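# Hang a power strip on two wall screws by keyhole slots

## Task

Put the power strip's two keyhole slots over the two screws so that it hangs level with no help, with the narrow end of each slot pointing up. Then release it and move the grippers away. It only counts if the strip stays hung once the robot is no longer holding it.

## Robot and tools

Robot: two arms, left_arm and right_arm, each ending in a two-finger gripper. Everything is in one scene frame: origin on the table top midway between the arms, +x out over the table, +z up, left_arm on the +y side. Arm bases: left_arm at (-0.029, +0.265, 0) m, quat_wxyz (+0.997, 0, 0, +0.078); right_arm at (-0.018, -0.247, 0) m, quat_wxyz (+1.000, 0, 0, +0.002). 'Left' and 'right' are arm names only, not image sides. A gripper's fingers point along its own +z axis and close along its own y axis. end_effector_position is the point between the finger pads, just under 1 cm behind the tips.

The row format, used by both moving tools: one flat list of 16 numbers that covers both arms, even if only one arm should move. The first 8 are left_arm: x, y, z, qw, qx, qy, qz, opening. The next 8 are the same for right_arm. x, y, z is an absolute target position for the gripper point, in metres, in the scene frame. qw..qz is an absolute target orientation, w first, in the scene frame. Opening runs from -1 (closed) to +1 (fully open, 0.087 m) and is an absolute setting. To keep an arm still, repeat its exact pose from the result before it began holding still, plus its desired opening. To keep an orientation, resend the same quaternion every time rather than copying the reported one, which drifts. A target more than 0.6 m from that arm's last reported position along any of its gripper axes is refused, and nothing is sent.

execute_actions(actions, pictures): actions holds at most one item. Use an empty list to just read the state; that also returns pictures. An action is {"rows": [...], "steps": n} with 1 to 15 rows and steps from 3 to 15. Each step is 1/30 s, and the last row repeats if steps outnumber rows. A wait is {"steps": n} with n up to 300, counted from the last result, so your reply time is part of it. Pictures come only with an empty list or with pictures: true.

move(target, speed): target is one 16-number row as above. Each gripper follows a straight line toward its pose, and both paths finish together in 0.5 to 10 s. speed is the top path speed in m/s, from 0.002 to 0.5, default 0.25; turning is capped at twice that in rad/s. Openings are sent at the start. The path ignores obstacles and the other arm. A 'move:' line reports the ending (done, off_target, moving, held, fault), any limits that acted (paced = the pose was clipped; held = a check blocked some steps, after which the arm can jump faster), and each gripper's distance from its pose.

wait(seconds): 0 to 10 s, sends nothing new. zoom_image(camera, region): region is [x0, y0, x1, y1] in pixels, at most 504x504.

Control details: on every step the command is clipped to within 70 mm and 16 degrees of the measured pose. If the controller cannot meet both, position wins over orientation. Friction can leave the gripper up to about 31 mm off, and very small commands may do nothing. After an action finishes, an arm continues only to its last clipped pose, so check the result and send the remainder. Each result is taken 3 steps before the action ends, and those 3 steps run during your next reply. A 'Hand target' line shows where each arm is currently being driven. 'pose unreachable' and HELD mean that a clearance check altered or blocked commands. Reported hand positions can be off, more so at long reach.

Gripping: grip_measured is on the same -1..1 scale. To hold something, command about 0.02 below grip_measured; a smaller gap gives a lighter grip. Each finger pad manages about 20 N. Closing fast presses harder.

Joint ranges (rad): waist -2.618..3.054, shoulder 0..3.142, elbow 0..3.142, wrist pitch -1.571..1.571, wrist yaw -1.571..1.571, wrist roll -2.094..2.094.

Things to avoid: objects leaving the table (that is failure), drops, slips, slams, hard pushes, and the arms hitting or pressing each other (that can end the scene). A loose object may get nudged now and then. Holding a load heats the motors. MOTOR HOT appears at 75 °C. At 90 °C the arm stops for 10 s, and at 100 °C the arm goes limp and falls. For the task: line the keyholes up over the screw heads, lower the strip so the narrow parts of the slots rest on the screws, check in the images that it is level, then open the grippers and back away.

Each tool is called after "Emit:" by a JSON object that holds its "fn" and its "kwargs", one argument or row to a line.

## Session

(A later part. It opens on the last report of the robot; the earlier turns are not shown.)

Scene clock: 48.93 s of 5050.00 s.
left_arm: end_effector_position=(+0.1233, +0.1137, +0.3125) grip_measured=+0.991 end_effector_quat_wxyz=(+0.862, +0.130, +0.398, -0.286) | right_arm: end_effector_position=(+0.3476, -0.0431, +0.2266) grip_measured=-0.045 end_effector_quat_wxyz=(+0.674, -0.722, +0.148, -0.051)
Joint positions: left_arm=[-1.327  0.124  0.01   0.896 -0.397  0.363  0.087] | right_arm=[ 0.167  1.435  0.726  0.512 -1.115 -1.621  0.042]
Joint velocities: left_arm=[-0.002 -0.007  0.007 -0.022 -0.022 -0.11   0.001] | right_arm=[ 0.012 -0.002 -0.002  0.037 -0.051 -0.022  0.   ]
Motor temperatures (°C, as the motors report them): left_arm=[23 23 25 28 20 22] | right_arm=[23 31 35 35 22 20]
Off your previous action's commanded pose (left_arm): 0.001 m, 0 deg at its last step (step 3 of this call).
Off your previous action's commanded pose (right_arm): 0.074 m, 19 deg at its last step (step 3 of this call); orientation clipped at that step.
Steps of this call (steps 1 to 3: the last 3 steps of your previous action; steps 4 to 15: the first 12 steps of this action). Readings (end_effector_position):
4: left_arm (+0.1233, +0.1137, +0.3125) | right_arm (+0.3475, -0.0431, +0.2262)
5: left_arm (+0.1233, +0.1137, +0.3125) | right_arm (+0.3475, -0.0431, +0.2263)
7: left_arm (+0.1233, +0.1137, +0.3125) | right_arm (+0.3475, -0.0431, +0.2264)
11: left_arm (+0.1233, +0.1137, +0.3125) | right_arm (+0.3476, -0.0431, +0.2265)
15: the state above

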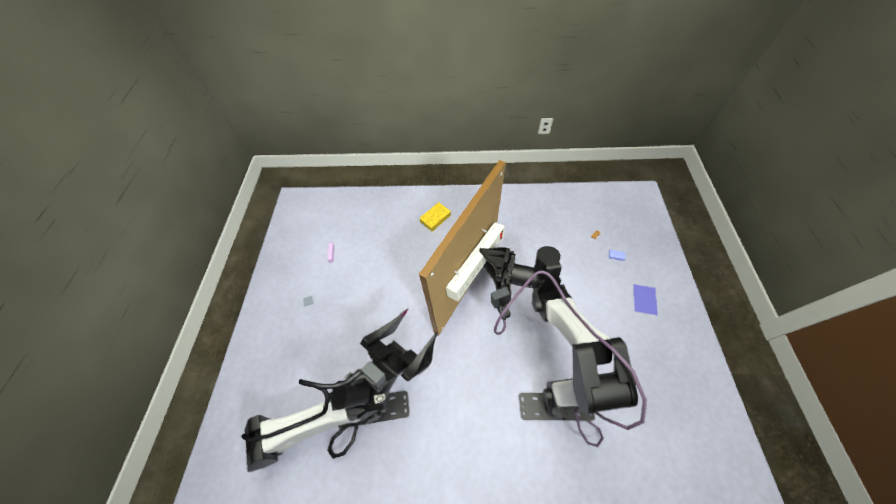

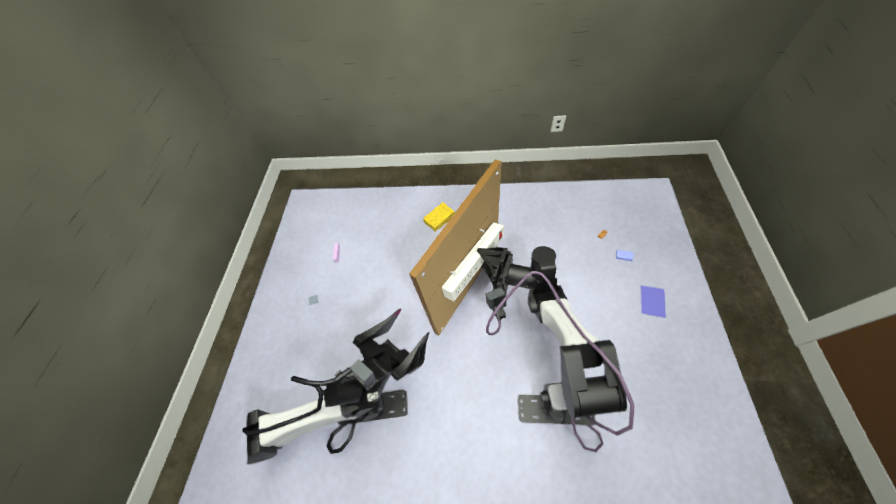

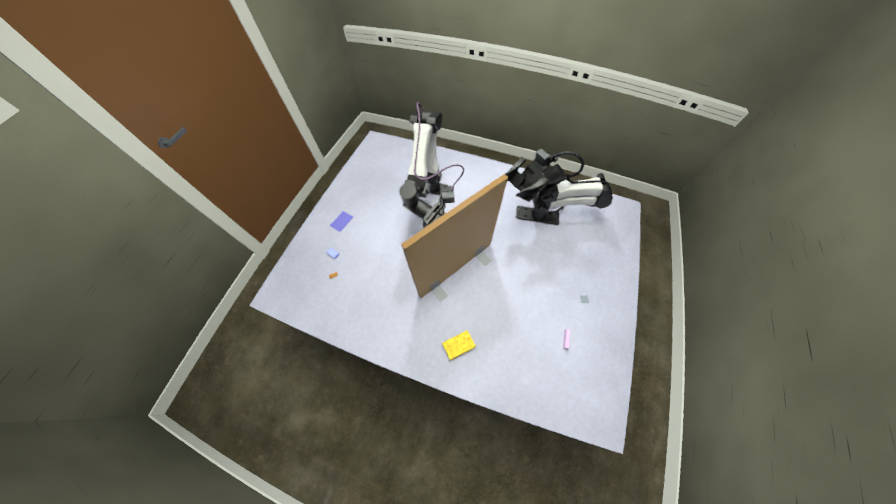

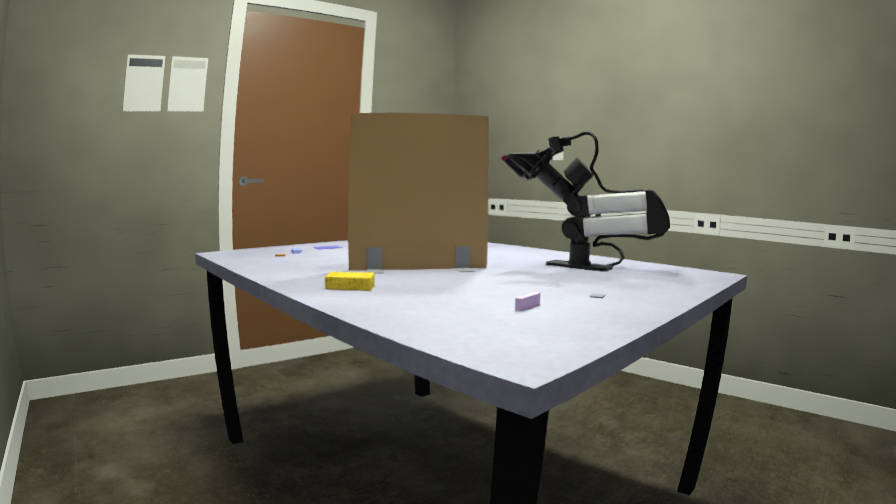

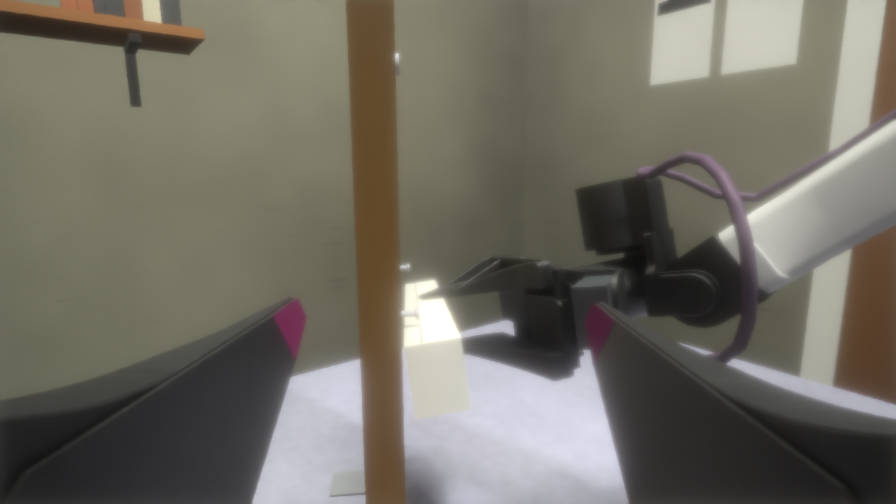

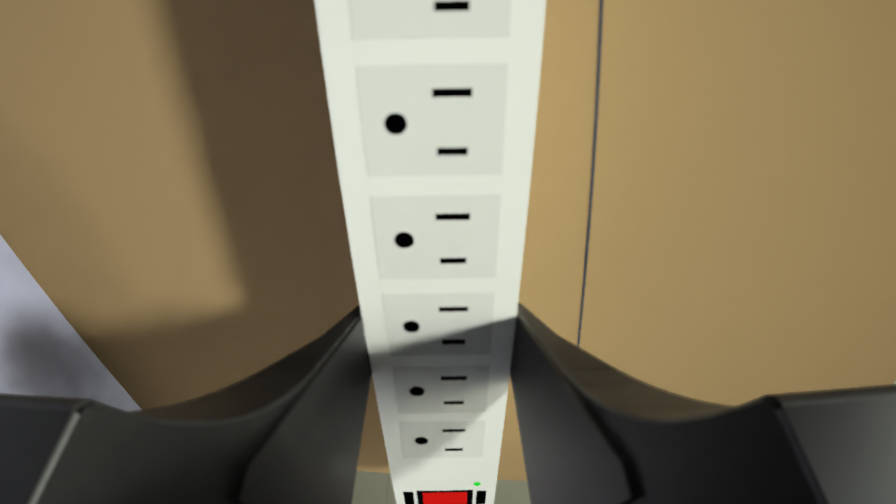

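Emit:
{"fn": "move", "kwargs": {
  "target": [0.123,0.113,0.312,0.862,0.132,0.398,-0.287,1, 0.31,-0.10,0.34,0.7,-0.7,0.1,-0.1,-0.3],
  "speed": 0.15
}}

Emit:
{"fn": "move", "kwargs": {
  "target": [0.123,0.113,0.312,0.862,0.132,0.398,-0.287,1, 0.333,-0.052,0.308,0.72,-0.685,0.03,-0.155,-0.3],
  "speed": 0.08
}}

Emit:
{"fn": "zoom_image", "kwargs": {
  "camera": "cam_left_wrist",
  "region": [380,210,540,380]
}}

Scene clock: 50.60 s of 5050.00 s.
left_arm: end_effector_position=(+0.1233, +0.1137, +0.3125) grip_measured=+0.991 end_effector_quat_wxyz=(+0.862, +0.130, +0.398, -0.286) | right_arm: end_effector_position=(+0.3153, -0.1014, +0.2887) grip_measured=-0.045 end_effector_quat_wxyz=(+0.683, -0.707, +0.178, -0.043)
Joint positions: left_arm=[-1.327  0.124  0.01   0.896 -0.397  0.363  0.087] | right_arm=[-0.037  1.178  0.805  0.144 -1.289 -1.606  0.042]
Joint velocities: left_arm=[-0.012  0.002 -0.012 -0.007 -0.022  0.022 -0.001] | right_arm=[ 0.007 -0.012  0.002  0.022 -0.037  0.022 -0.   ]
Motor temperatures (°C, as the motors report them): left_arm=[23 23 25 28 20 22] | right_arm=[23 31 35 35 22 20]
Hand target (left_arm): +0.123, +0.113, +0.312; +0.861, +0.132, +0.398, -0.287
Hand target (right_arm): +0.307, -0.100, +0.338; +0.696, -0.704, +0.100, -0.100
Off your previous action's commanded pose (left_arm): 0.001 m, 0 deg at its last step (step 3 of this call).
Off your previous action's commanded pose (right_arm): 0.074 m, 20 deg at its last step (step 3 of this call); orientation clipped at that step.
Off the commanded pose (left_arm): 0.001 m, 0 deg.
Off the commanded pose (right_arm): 0.052 m, 11 deg.
Kept back: nothing.
move: off_target (right_arm)

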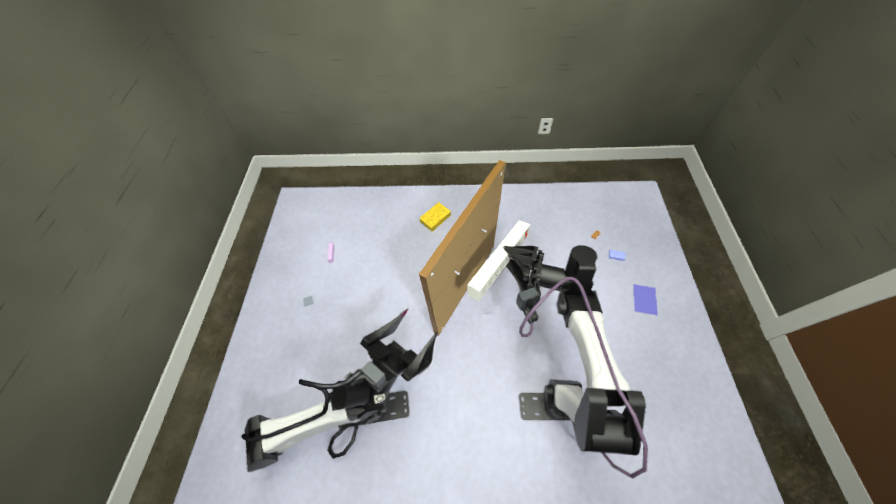

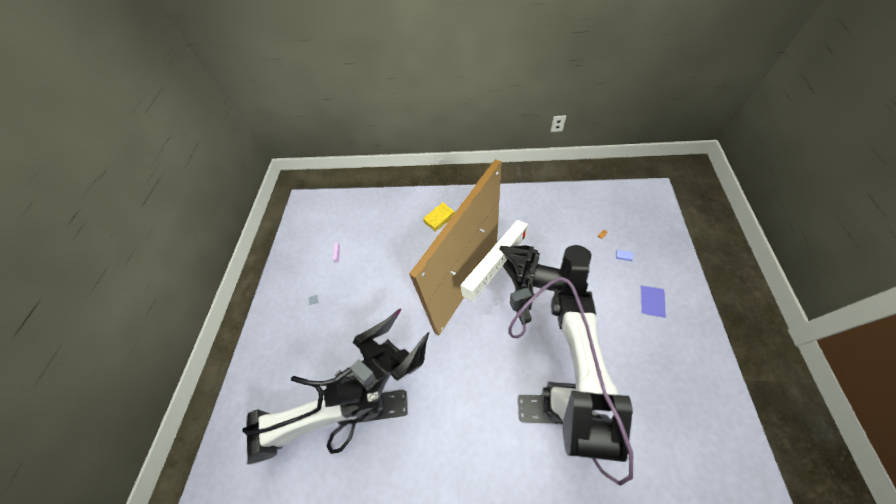

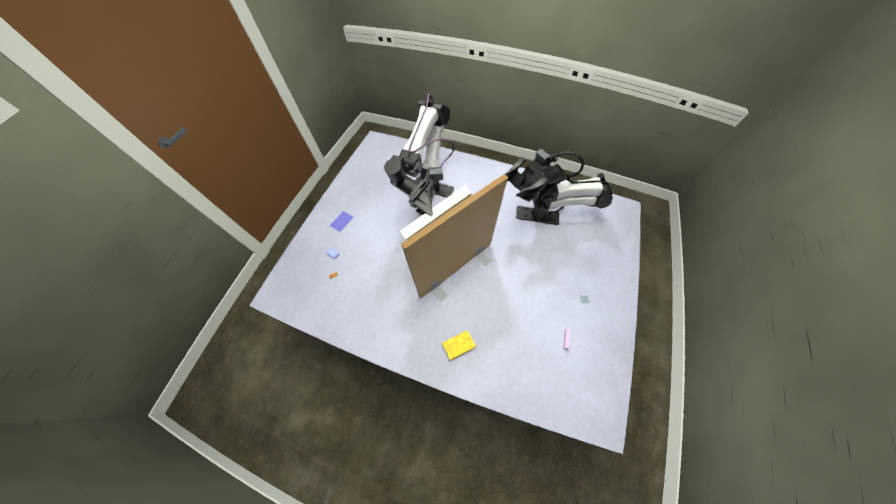

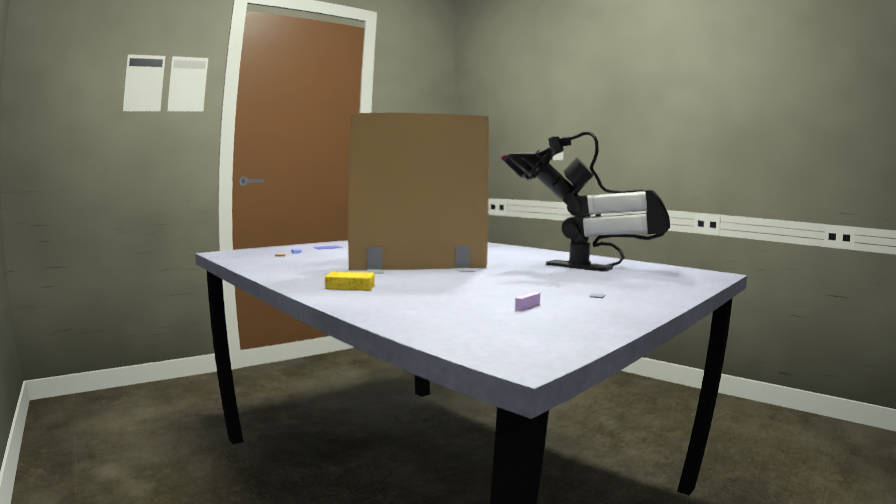

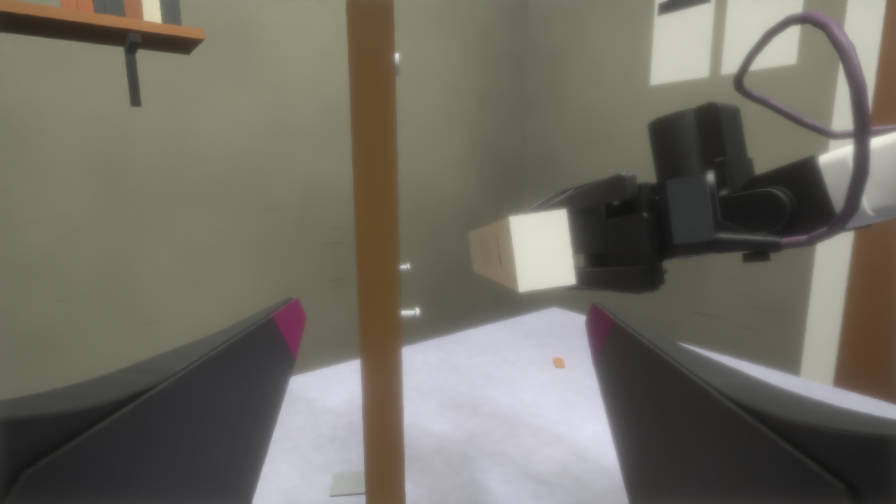

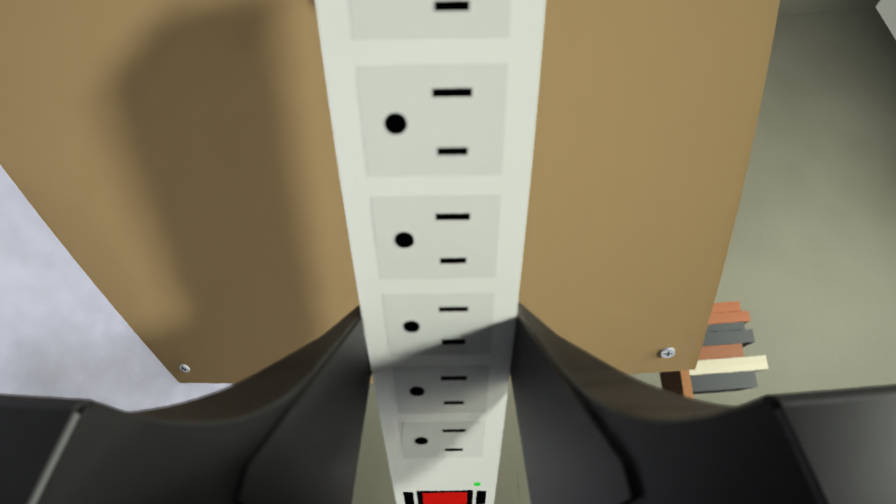

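Scene clock: 53.57 s of 5050.00 s.
left_arm: end_effector_position=(+0.1233, +0.1137, +0.3125) grip_measured=+0.991 end_effector_quat_wxyz=(+0.862, +0.130, +0.398, -0.286) | right_arm: end_effector_position=(+0.3330, -0.0559, +0.2708) grip_measured=-0.045 end_effector_quat_wxyz=(+0.696, -0.705, +0.099, -0.093)
Joint positions: left_arm=[-1.327  0.124  0.01   0.896 -0.397  0.363  0.087] | right_arm=[ 0.124  1.332  0.71   0.587 -1.171 -1.595  0.042]
Joint velocities: left_arm=[ 0.007 -0.007 -0.007 -0.022 -0.007  0.051  0.001] | right_arm=[-0.012  0.012 -0.012  0.007 -0.022  0.037  0.   ]
Motor temperatures (°C, as the motors report them): left_arm=[23 23 26 28 20 22] | right_arm=[23 31 35 35 22 20]
Hand target (left_arm): +0.123, +0.113, +0.312; +0.861, +0.132, +0.398, -0.287
Hand target (right_arm): +0.329, -0.052, +0.308; +0.710, -0.686, +0.032, -0.152
Off the commanded pose (left_arm): 0.001 m, 0 deg.
Off the commanded pose (right_arm): 0.037 m, 11 deg.
Kept back: nothing.
move: off_target (right_arm)

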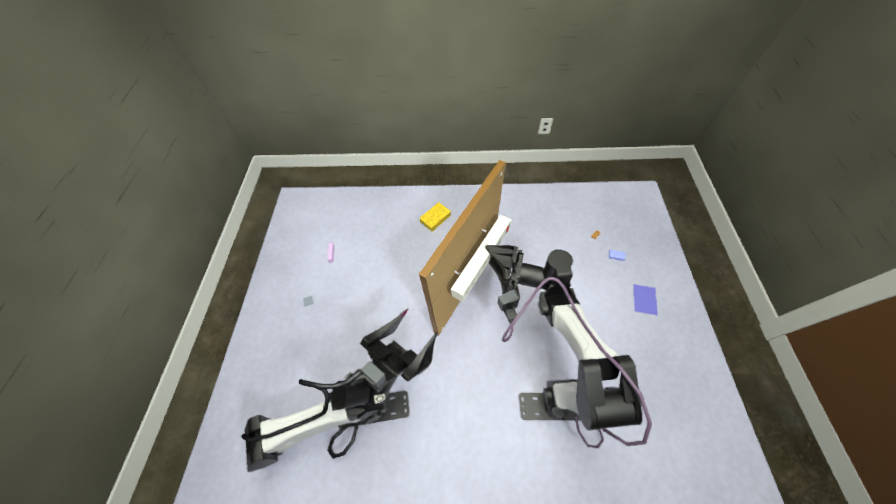

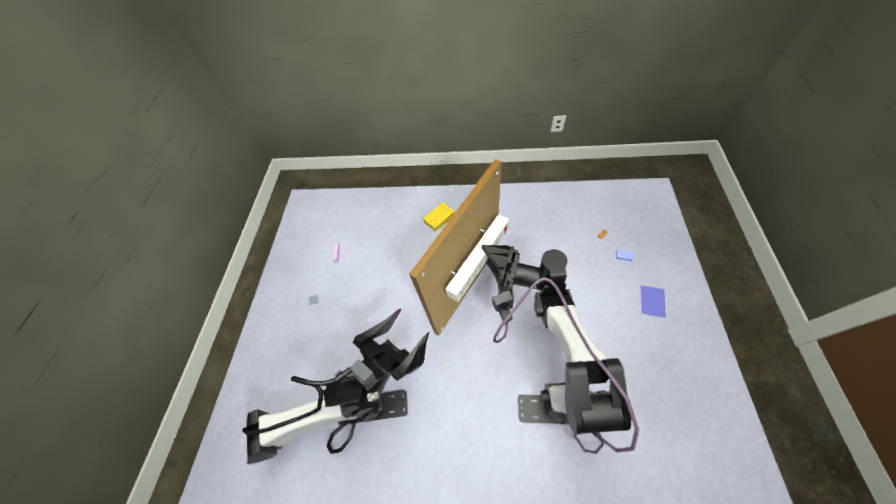

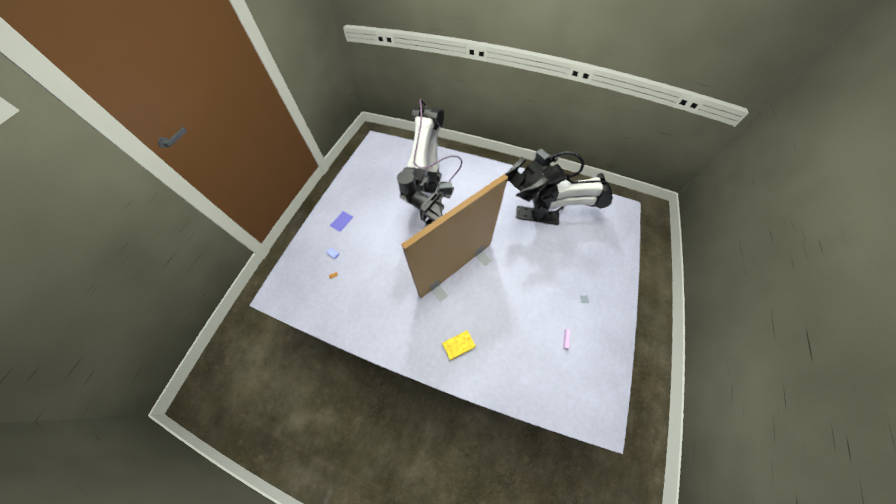

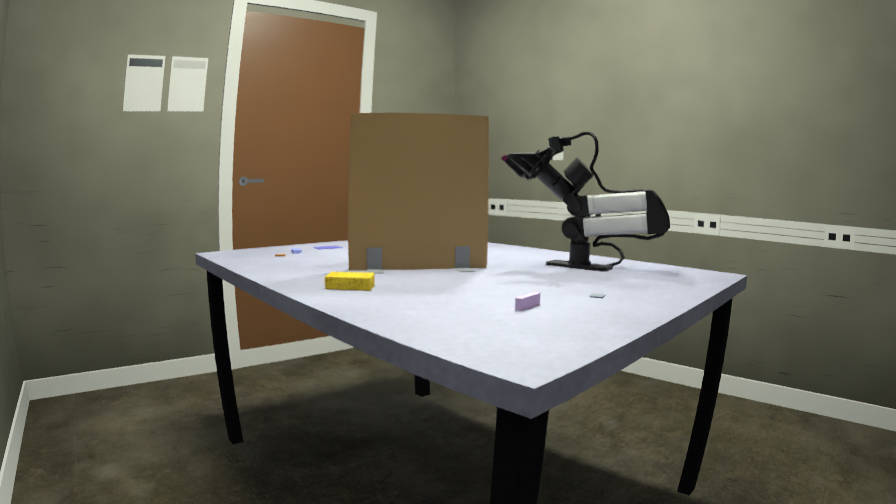

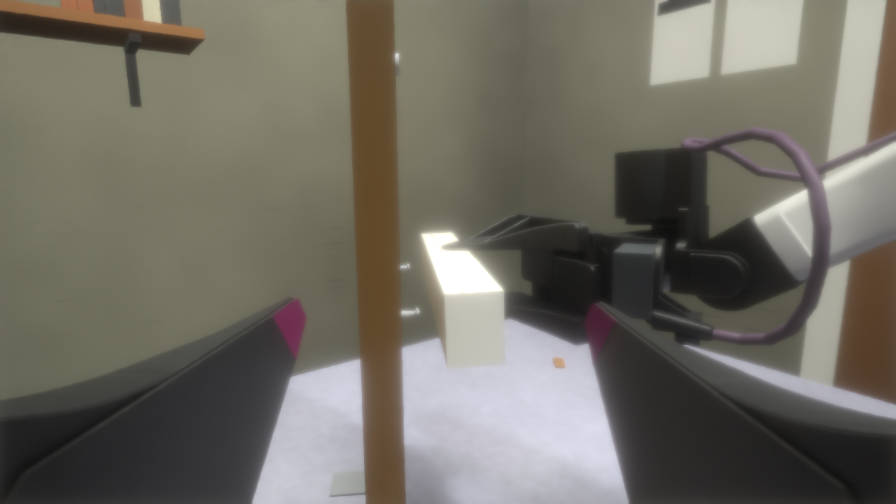

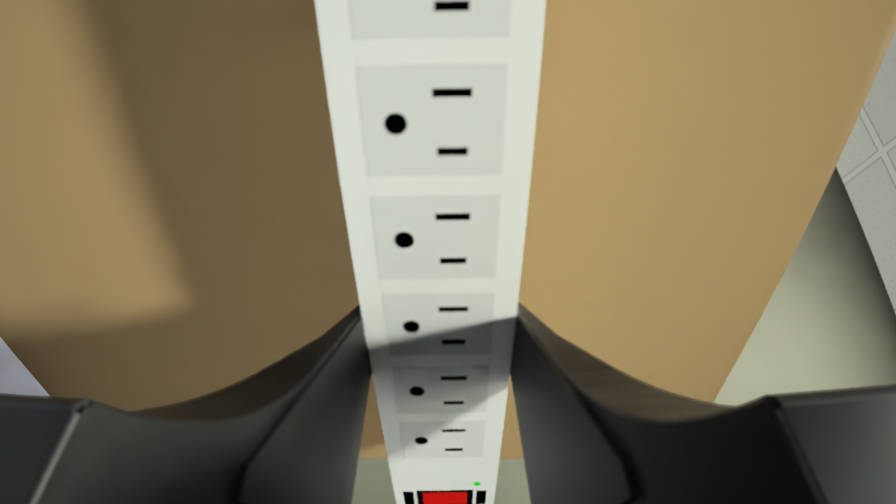

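Region (380, 210, 540, 380) of cam_left_wrist's 896x504 image, scaled by 2.965, with more detail than that image has; it fills the left 474 columns of this view, and the rest is white.

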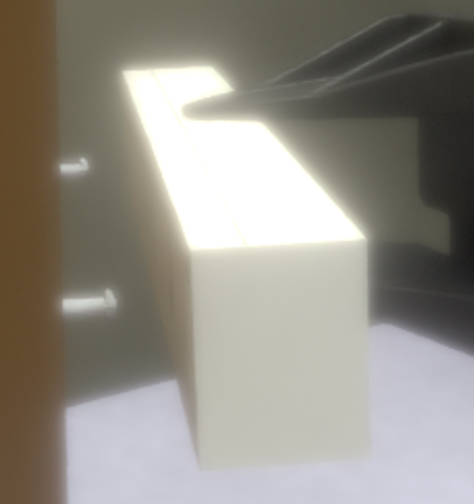

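Nice. Push along n.

Emit:
{"fn": "execute_actions", "kwargs": {
  "actions": [
    {"rows":[[0.123,0.113,0.312,0.862,0.132,0.398,-0.287,1, 0.341,-0.043,0.312,0.72,-0.685,0.03,-0.155,-0.3]]}
  ]
}}

Emit:
{"fn": "execute_actions", "kwargs": {
  "actions": [
    {"rows":[[0.123,0.113,0.312,0.862,0.132,0.398,-0.287,1, 0.349,-0.033,0.316,0.72,-0.685,0.03,-0.155,-0.3]]}
  ]
}}

Emit:
{"fn": "execute_actions", "kwargs": {
  "actions": [
    {"steps":12}
  ]
}}

Scene clock: 54.07 s of 5050.00 s.
left_arm: end_effector_position=(+0.1233, +0.1137, +0.3125) grip_measured=+0.991 end_effector_quat_wxyz=(+0.862, +0.130, +0.398, -0.286) | right_arm: end_effector_position=(+0.3367, -0.0474, +0.2604) grip_measured=-0.045 end_effector_quat_wxyz=(+0.694, -0.707, +0.106, -0.083)
Joint positions: left_arm=[-1.327  0.124  0.01   0.896 -0.397  0.363  0.087] | right_arm=[ 0.151  1.367  0.709  0.603 -1.147 -1.59   0.042]
Joint velocities: left_arm=[-0.002  0.002  0.007  0.051  0.022  0.022 -0.002] | right_arm=[ 0.002 -0.002  0.002 -0.066 -0.051 -0.007 -0.001]
Motor temperatures (°C, as the motors report them): left_arm=[23 23 26 28 20 22] | right_arm=[23 31 36 35 22 20]
Steps of this call (steps 1 to 3: nothing new was sent; steps 4 to 15: the first 12 steps of this action). Readings (end_effector_position):
4: left_arm (+0.1233, +0.1137, +0.3125) | right_arm (+0.3335, -0.0550, +0.2704)
5: left_arm (+0.1233, +0.1137, +0.3125) | right_arm (+0.3340, -0.0532, +0.2694)
7: left_arm (+0.1233, +0.1137, +0.3125) | right_arm (+0.3346, -0.0492, +0.2649)
11: left_arm (+0.1233, +0.1137, +0.3125) | right_arm (+0.3359, -0.0470, +0.2604)
15: the state above

Scene clock: 54.57 s of 5050.00 s.
left_arm: end_effector_position=(+0.1233, +0.1137, +0.3125) grip_measured=+0.991 end_effector_quat_wxyz=(+0.862, +0.130, +0.398, -0.286) | right_arm: end_effector_position=(+0.3393, -0.0431, +0.2604) grip_measured=-0.045 end_effector_quat_wxyz=(+0.694, -0.707, +0.107, -0.081)
Joint positions: left_arm=[-1.327  0.124  0.01   0.896 -0.397  0.363  0.087] | right_arm=[ 0.165  1.381  0.722  0.603 -1.136 -1.589  0.042]
Joint velocities: left_arm=[ 0.007  0.002 -0.022 -0.022  0.022 -0.007  0.   ] | right_arm=[ 0.002  0.012 -0.007 -0.022  0.007 -0.037  0.   ]
Motor temperatures (°C, as the motors report them): left_arm=[23 23 26 28 20 22] | right_arm=[23 31 36 36 22 20]
Off your previous action's commanded pose (left_arm): 0.001 m, 0 deg at its last step (step 3 of this call).
Off your previous action's commanded pose (right_arm): 0.052 m, 13 deg at its last step (step 3 of this call).
Steps of this call (steps 1 to 3: the last 3 steps of your previous action; steps 4 to 15: the first 12 steps of this action). Readings (end_effector_position):
4: left_arm (+0.1233, +0.1137, +0.3125) | right_arm (+0.3374, -0.0466, +0.2604)
5: left_arm (+0.1233, +0.1137, +0.3125) | right_arm (+0.3385, -0.0446, +0.2606)
7: left_arm (+0.1233, +0.1137, +0.3125) | right_arm (+0.3393, -0.0431, +0.2604)
11: left_arm (+0.1233, +0.1137, +0.3125) | right_arm (+0.3393, -0.0431, +0.2604)
15: the state above

Scene clock: 54.97 s of 5050.00 s.
left_arm: end_effector_position=(+0.1233, +0.1137, +0.3125) grip_measured=+0.991 end_effector_quat_wxyz=(+0.862, +0.130, +0.398, -0.286) | right_arm: end_effector_position=(+0.3393, -0.0431, +0.2604) grip_measured=-0.045 end_effector_quat_wxyz=(+0.694, -0.707, +0.107, -0.081)
Joint positions: left_arm=[-1.327  0.124  0.01   0.896 -0.397  0.363  0.087] | right_arm=[ 0.165  1.381  0.722  0.603 -1.136 -1.589  0.042]
Joint velocities: left_arm=[-0.007 -0.002 -0.017  0.022 -0.022  0.037  0.   ] | right_arm=[ 0.002 -0.007  0.007 -0.037 -0.066  0.007  0.001]
Motor temperatures (°C, as the motors report them): left_arm=[23 23 26 28 20 22] | right_arm=[23 31 36 36 22 20]
Hand target (left_arm): +0.123, +0.113, +0.312; +0.861, +0.132, +0.398, -0.287
Hand target (right_arm): +0.341, -0.036, +0.315; +0.713, -0.683, +0.032, -0.152
Off the commanded pose (left_arm): 0.001 m, 0 deg.
Off the commanded pose (right_arm): 0.057 m, 13 deg.
Kept back: nothing.
Steps of this call (steps 1 to 3: the last 3 steps of your previous action; steps 4 to 12: nothing new was sent). Readings (end_effector_position):
1: left_arm (+0.1233, +0.1137, +0.3125) | right_arm (+0.3393, -0.0431, +0.2604)
2: left_arm (+0.1233, +0.1137, +0.3125) | right_arm (+0.3393, -0.0431, +0.2604)
4: left_arm (+0.1233, +0.1137, +0.3125) | right_arm (+0.3393, -0.0431, +0.2604)
8: left_arm (+0.1233, +0.1137, +0.3125) | right_arm (+0.3393, -0.0431, +0.2604)
12: the state above

Emit:
{"fn": "execute_actions", "kwargs": {
  "actions": [
    {"rows":[[0.123,0.113,0.312,0.862,0.132,0.398,-0.287,1, 0.349,-0.048,0.327,0.72,-0.685,0.025,-0.16,-0.3]]}
  ]
}}

Emit:
{"fn": "execute_actions", "kwargs": {
  "actions": [
    {"steps":12}
  ]
}}

Scene clock: 55.43 s of 5050.00 s.
left_arm: end_effector_position=(+0.1233, +0.1137, +0.3125) grip_measured=+0.991 end_effector_quat_wxyz=(+0.862, +0.130, +0.398, -0.286) | right_arm: end_effector_position=(+0.3445, -0.0478, +0.2740) grip_measured=-0.045 end_effector_quat_wxyz=(+0.697, -0.704, +0.099, -0.092)
Joint positions: left_arm=[-1.327  0.124  0.01   0.896 -0.397  0.363  0.087] | right_arm=[ 0.146  1.381  0.758  0.594 -1.15  -1.588  0.042]
Joint velocities: left_arm=[ 0.007  0.007  0.007 -0.007 -0.007 -0.051 -0.002] | right_arm=[-0.017 -0.002 -0.007 -0.007 -0.022 -0.022  0.001]
Motor temperatures (°C, as the motors report them): left_arm=[23 23 26 28 20 22] | right_arm=[23 31 36 36 22 20]
Steps of this call (steps 1 to 2: nothing new was sent; steps 3 to 14: the first 12 steps of this action). Readings (end_effector_position):
3: left_arm (+0.1233, +0.1137, +0.3125) | right_arm (+0.3395, -0.0439, +0.2612)
4: left_arm (+0.1233, +0.1137, +0.3125) | right_arm (+0.3403, -0.0448, +0.2624)
6: left_arm (+0.1233, +0.1137, +0.3125) | right_arm (+0.3424, -0.0468, +0.2670)
10: left_arm (+0.1233, +0.1137, +0.3125) | right_arm (+0.3449, -0.0482, +0.2735)
14: the state above

Scene clock: 55.83 s of 5050.00 s.
left_arm: end_effector_position=(+0.1233, +0.1137, +0.3125) grip_measured=+0.991 end_effector_quat_wxyz=(+0.862, +0.130, +0.398, -0.286) | right_arm: end_effector_position=(+0.3441, -0.0477, +0.2740) grip_measured=-0.045 end_effector_quat_wxyz=(+0.697, -0.704, +0.098, -0.091)
Joint positions: left_arm=[-1.327  0.124  0.01   0.896 -0.397  0.363  0.087] | right_arm=[ 0.146  1.381  0.758  0.594 -1.152 -1.588  0.042]
Joint velocities: left_arm=[-0.007  0.002 -0.007 -0.007 -0.007 -0.007  0.   ] | right_arm=[-0.007  0.012 -0.002  0.11  -0.037 -0.051  0.001]
Motor temperatures (°C, as the motors report them): left_arm=[23 23 26 28 20 22] | right_arm=[23 31 36 36 22 20]
Hand target (left_arm): +0.123, +0.113, +0.312; +0.861, +0.132, +0.398, -0.287
Hand target (right_arm): +0.344, -0.049, +0.325; +0.712, -0.684, +0.026, -0.158
Off the commanded pose (left_arm): 0.001 m, 0 deg.
Off the commanded pose (right_arm): 0.053 m, 12 deg.
Kept back: nothing.
Steps of this call (steps 1 to 3: the last 3 steps of your previous action; steps 4 to 12: nothing new was sent). Readings (end_effector_position):
1: left_arm (+0.1233, +0.1137, +0.3125) | right_arm (+0.3444, -0.0478, +0.2740)
2: left_arm (+0.1233, +0.1137, +0.3125) | right_arm (+0.3443, -0.0478, +0.2740)
4: left_arm (+0.1233, +0.1137, +0.3125) | right_arm (+0.3442, -0.0477, +0.2740)
8: left_arm (+0.1233, +0.1137, +0.3125) | right_arm (+0.3441, -0.0477, +0.2740)
12: the state above

Emit:
{"fn": "execute_actions", "kwargs": {
  "actions": [
    {"rows":[[0.123,0.113,0.312,0.862,0.132,0.398,-0.287,1, 0.350,-0.048,0.322,0.72,-0.685,0.022,-0.163,-0.3]]}
  ]
}}

Emit:
{"fn": "execute_actions", "kwargs": {
  "actions": [
    {"steps":12}
  ]
}}

Scene clock: 56.37 s of 5050.00 s.
left_arm: end_effector_position=(+0.1233, +0.1137, +0.3125) grip_measured=+0.991 end_effector_quat_wxyz=(+0.862, +0.130, +0.398, -0.286) | right_arm: end_effector_position=(+0.3441, -0.0477, +0.2740) grip_measured=-0.045 end_effector_quat_wxyz=(+0.697, -0.704, +0.098, -0.091)
Joint positions: left_arm=[-1.327  0.124  0.01   0.896 -0.397  0.363  0.087] | right_arm=[ 0.146  1.381  0.758  0.594 -1.152 -1.588  0.042]
Joint velocities: left_arm=[-0.002  0.007  0.007 -0.022 -0.022 -0.022 -0.   ] | right_arm=[ 0.027 -0.022  0.002  0.022 -0.037 -0.037  0.001]
Motor temperatures (°C, as the motors report them): left_arm=[23 23 26 28 20 22] | right_arm=[23 31 36 36 22 20]
Steps of this call (steps 1 to 4: nothing new was sent; steps 5 to 16: the first 12 steps of this action). Readings (end_effector_position):
5: left_arm (+0.1233, +0.1137, +0.3125) | right_arm (+0.3441, -0.0477, +0.2740)
6: left_arm (+0.1233, +0.1137, +0.3125) | right_arm (+0.3441, -0.0477, +0.2740)
8: left_arm (+0.1233, +0.1137, +0.3125) | right_arm (+0.3441, -0.0477, +0.2740)
12: left_arm (+0.1233, +0.1137, +0.3125) | right_arm (+0.3441, -0.0477, +0.2740)
16: the state above

Scene clock: 56.77 s of 5050.00 s.
left_arm: end_effector_position=(+0.1233, +0.1137, +0.3125) grip_measured=+0.991 end_effector_quat_wxyz=(+0.862, +0.130, +0.398, -0.286) | right_arm: end_effector_position=(+0.3441, -0.0477, +0.2740) grip_measured=-0.045 end_effector_quat_wxyz=(+0.697, -0.704, +0.098, -0.091)
Joint positions: left_arm=[-1.327  0.124  0.01   0.896 -0.397  0.363  0.087] | right_arm=[ 0.146  1.381  0.758  0.594 -1.152 -1.588  0.042]
Joint velocities: left_arm=[ 0.002  0.002 -0.002 -0.007  0.007  0.022  0.001] | right_arm=[ 0.022 -0.002 -0.022  0.037 -0.037 -0.007  0.   ]
Motor temperatures (°C, as the motors report them): left_arm=[23 23 26 28 20 22] | right_arm=[23 31 36 36 22 20]
Hand target (left_arm): +0.123, +0.113, +0.312; +0.861, +0.132, +0.398, -0.287
Hand target (right_arm): +0.345, -0.049, +0.321; +0.710, -0.685, +0.024, -0.161
Off the commanded pose (left_arm): 0.001 m, 0 deg.
Off the commanded pose (right_arm): 0.048 m, 12 deg.
Kept back: nothing.
Steps of this call (steps 1 to 3: the last 3 steps of your previous action; steps 4 to 12: nothing new was sent). Readings (end_effector_position):
1: left_arm (+0.1233, +0.1137, +0.3125) | right_arm (+0.3441, -0.0477, +0.2740)
2: left_arm (+0.1233, +0.1137, +0.3125) | right_arm (+0.3441, -0.0477, +0.2740)
4: left_arm (+0.1233, +0.1137, +0.3125) | right_arm (+0.3441, -0.0477, +0.2740)
8: left_arm (+0.1233, +0.1137, +0.3125) | right_arm (+0.3441, -0.0477, +0.2740)
12: the state above

Emit:
{"fn": "execute_actions", "kwargs": {
  "actions": [
    {"rows":[[0.123,0.113,0.312,0.862,0.132,0.398,-0.287,1, 0.348,-0.050,0.315,0.72,-0.685,0.022,-0.163,-0.3]]}
  ]
}}

Emit:
{"fn": "execute_actions", "kwargs": {
  "actions": [
    {"steps":12}
  ]
}}

Scene clock: 57.20 s of 5050.00 s.
left_arm: end_effector_position=(+0.1233, +0.1137, +0.3125) grip_measured=+0.991 end_effector_quat_wxyz=(+0.862, +0.130, +0.398, -0.286) | right_arm: end_effector_position=(+0.3459, -0.0482, +0.2703) grip_measured=-0.045 end_effector_quat_wxyz=(+0.696, -0.706, +0.099, -0.090)
Joint positions: left_arm=[-1.327  0.124  0.01   0.896 -0.397  0.363  0.087] | right_arm=[ 0.143  1.393  0.758  0.596 -1.157 -1.595  0.042]
Joint velocities: left_arm=[-0.002 -0.002 -0.002  0.037 -0.139 -0.125 -0.001] | right_arm=[-0.007 -0.007 -0.002  0.051 -0.051 -0.11  -0.   ]
Motor temperatures (°C, as the motors report them): left_arm=[23 23 26 28 20 22] | right_arm=[23 30 36 36 22 20]
Steps of this call (step 1: nothing new was sent; steps 2 to 13: the first 12 steps of this action). Readings (end_effector_position):
2: left_arm (+0.1233, +0.1137, +0.3125) | right_arm (+0.3440, -0.0476, +0.2741)
3: left_arm (+0.1233, +0.1137, +0.3125) | right_arm (+0.3441, -0.0476, +0.2738)
5: left_arm (+0.1233, +0.1137, +0.3125) | right_arm (+0.3447, -0.0478, +0.2725)
9: left_arm (+0.1233, +0.1137, +0.3125) | right_arm (+0.3459, -0.0482, +0.2703)
13: the state above

Scene clock: 57.60 s of 5050.00 s.
left_arm: end_effector_position=(+0.1233, +0.1137, +0.3125) grip_measured=+0.991 end_effector_quat_wxyz=(+0.862, +0.130, +0.398, -0.286) | right_arm: end_effector_position=(+0.3459, -0.0482, +0.2703) grip_measured=-0.045 end_effector_quat_wxyz=(+0.696, -0.706, +0.099, -0.090)
Joint positions: left_arm=[-1.327  0.124  0.01   0.896 -0.397  0.363  0.087] | right_arm=[ 0.143  1.393  0.758  0.596 -1.157 -1.596  0.042]
Joint velocities: left_arm=[-0.007 -0.017 -0.002 -0.051  0.007 -0.022 -0.   ] | right_arm=[-0.002  0.007 -0.002 -0.066 -0.051 -0.037 -0.001]
Motor temperatures (°C, as the motors report them): left_arm=[23 23 26 28 20 22] | right_arm=[23 30 36 36 22 20]
Hand target (left_arm): +0.123, +0.113, +0.312; +0.861, +0.132, +0.398, -0.287
Hand target (right_arm): +0.344, -0.051, +0.314; +0.709, -0.687, +0.024, -0.161
Off the commanded pose (left_arm): 0.001 m, 0 deg.
Off the commanded pose (right_arm): 0.045 m, 13 deg.
Kept back: nothing.
Steps of this call (steps 1 to 3: the last 3 steps of your previous action; steps 4 to 12: nothing new was sent). Readings (end_effector_position):
1: left_arm (+0.1233, +0.1137, +0.3125) | right_arm (+0.3459, -0.0482, +0.2703)
2: left_arm (+0.1233, +0.1137, +0.3125) | right_arm (+0.3459, -0.0482, +0.2703)
4: left_arm (+0.1233, +0.1137, +0.3125) | right_arm (+0.3459, -0.0482, +0.2703)
8: left_arm (+0.1233, +0.1137, +0.3125) | right_arm (+0.3459, -0.0482, +0.2703)
12: the state above

Emit:
{"fn": "execute_actions", "kwargs": {
  "actions": [
    {"rows":[[0.123,0.113,0.312,0.862,0.132,0.398,-0.287,1, 0.343,-0.041,0.315,0.72,-0.685,0.012,-0.153,-0.3]]}
  ]
}}

Emit:
{"fn": "execute_actions", "kwargs": {
  "actions": [
    {"rows":[[0.123,0.113,0.312,0.862,0.132,0.398,-0.287,1, 0.339,-0.038,0.315,0.72,-0.685,0.004,-0.145,-0.3]]}
  ]
}}

Emit:
{"fn": "execute_actions", "kwargs": {
  "actions": [
    {"rows":[[0.123,0.113,0.312,0.862,0.132,0.398,-0.287,1, 0.335,-0.035,0.315,0.72,-0.685,-0.004,-0.137,-0.3]]}
  ]
}}

Scene clock: 58.83 s of 5050.00 s.
left_arm: end_effector_position=(+0.1233, +0.1137, +0.3125) grip_measured=+0.991 end_effector_quat_wxyz=(+0.862, +0.130, +0.398, -0.286) | right_arm: end_effector_position=(+0.3450, -0.0477, +0.2703) grip_measured=-0.045 end_effector_quat_wxyz=(+0.696, -0.706, +0.096, -0.088)
Joint positions: left_arm=[-1.327  0.124  0.01   0.896 -0.397  0.363  0.087] | right_arm=[ 0.143  1.393  0.758  0.596 -1.163 -1.596  0.042]
Joint velocities: left_arm=[ 0.002 -0.002 -0.002 -0.007  0.022  0.037 -0.   ] | right_arm=[ 0.007 -0.007 -0.007  0.051 -0.051 -0.007 -0.001]
Motor temperatures (°C, as the motors report them): left_arm=[23 23 26 28 20 22] | right_arm=[23 30 36 36 22 20]
Steps of this call (steps 1 to 25: nothing new was sent; steps 26 to 37: the first 12 steps of this action). Readings (end_effector_position):
26: left_arm (+0.1233, +0.1137, +0.3125) | right_arm (+0.3458, -0.0482, +0.2703)
27: left_arm (+0.1233, +0.1137, +0.3125) | right_arm (+0.3457, -0.0481, +0.2703)
29: left_arm (+0.1233, +0.1137, +0.3125) | right_arm (+0.3454, -0.0479, +0.2703)
33: left_arm (+0.1233, +0.1137, +0.3125) | right_arm (+0.3451, -0.0478, +0.2703)
37: the state above

Scene clock: 59.33 s of 5050.00 s.
left_arm: end_effector_position=(+0.1233, +0.1137, +0.3125) grip_measured=+0.991 end_effector_quat_wxyz=(+0.862, +0.130, +0.398, -0.286) | right_arm: end_effector_position=(+0.3419, -0.0446, +0.2704) grip_measured=-0.045 end_effector_quat_wxyz=(+0.697, -0.707, +0.090, -0.082)
Joint positions: left_arm=[-1.327  0.124  0.01   0.896 -0.397  0.363  0.087] | right_arm=[ 0.149  1.393  0.758  0.596 -1.175 -1.597  0.042]
Joint velocities: left_arm=[-0.007 -0.012 -0.002  0.007  0.051  0.051 -0.001] | right_arm=[-0.002  0.007 -0.002  0.007 -0.007 -0.037 -0.001]
Motor temperatures (°C, as the motors report them): left_arm=[23 23 26 28 20 22] | right_arm=[23 30 36 36 22 20]
Off your previous action's commanded pose (left_arm): 0.001 m, 0 deg at its last step (step 3 of this call).
Off your previous action's commanded pose (right_arm): 0.045 m, 13 deg at its last step (step 3 of this call).
Steps of this call (steps 1 to 3: the last 3 steps of your previous action; steps 4 to 15: the first 12 steps of this action). Readings (end_effector_position):
4: left_arm (+0.1233, +0.1137, +0.3125) | right_arm (+0.3447, -0.0475, +0.2704)
5: left_arm (+0.1233, +0.1137, +0.3125) | right_arm (+0.3442, -0.0469, +0.2704)
7: left_arm (+0.1233, +0.1137, +0.3125) | right_arm (+0.3428, -0.0454, +0.2704)
11: left_arm (+0.1233, +0.1137, +0.3125) | right_arm (+0.3421, -0.0447, +0.2704)
15: the state above

Scene clock: 59.83 s of 5050.00 s.
left_arm: end_effector_position=(+0.1233, +0.1137, +0.3125) grip_measured=+0.991 end_effector_quat_wxyz=(+0.862, +0.130, +0.398, -0.286) | right_arm: end_effector_position=(+0.3417, -0.0445, +0.2705) grip_measured=-0.045 end_effector_quat_wxyz=(+0.697, -0.707, +0.089, -0.081)
Joint positions: left_arm=[-1.327  0.124  0.01   0.896 -0.397  0.363  0.087] | right_arm=[ 0.149  1.393  0.758  0.596 -1.176 -1.597  0.042]
Joint velocities: left_arm=[ 0.002  0.007 -0.002  0.007  0.051 -0.007  0.002] | right_arm=[ 0.007 -0.012 -0.012 -0.007  0.022  0.022 -0.   ]
Motor temperatures (°C, as the motors report them): left_arm=[23 23 26 28 20 22] | right_arm=[23 30 36 37 22 20]
Off your previous action's commanded pose (left_arm): 0.001 m, 0 deg at its last step (step 3 of this call).
Off your previous action's commanded pose (right_arm): 0.045 m, 13 deg at its last step (step 3 of this call).
Steps of this call (steps 1 to 3: the last 3 steps of your previous action; steps 4 to 15: the first 12 steps of this action). Readings (end_effector_position):
4: left_arm (+0.1233, +0.1137, +0.3125) | right_arm (+0.3417, -0.0445, +0.2705)
5: left_arm (+0.1233, +0.1137, +0.3125) | right_arm (+0.3417, -0.0445, +0.2705)
7: left_arm (+0.1233, +0.1137, +0.3125) | right_arm (+0.3417, -0.0445, +0.2705)
11: left_arm (+0.1233, +0.1137, +0.3125) | right_arm (+0.3417, -0.0445, +0.2705)
15: the state above


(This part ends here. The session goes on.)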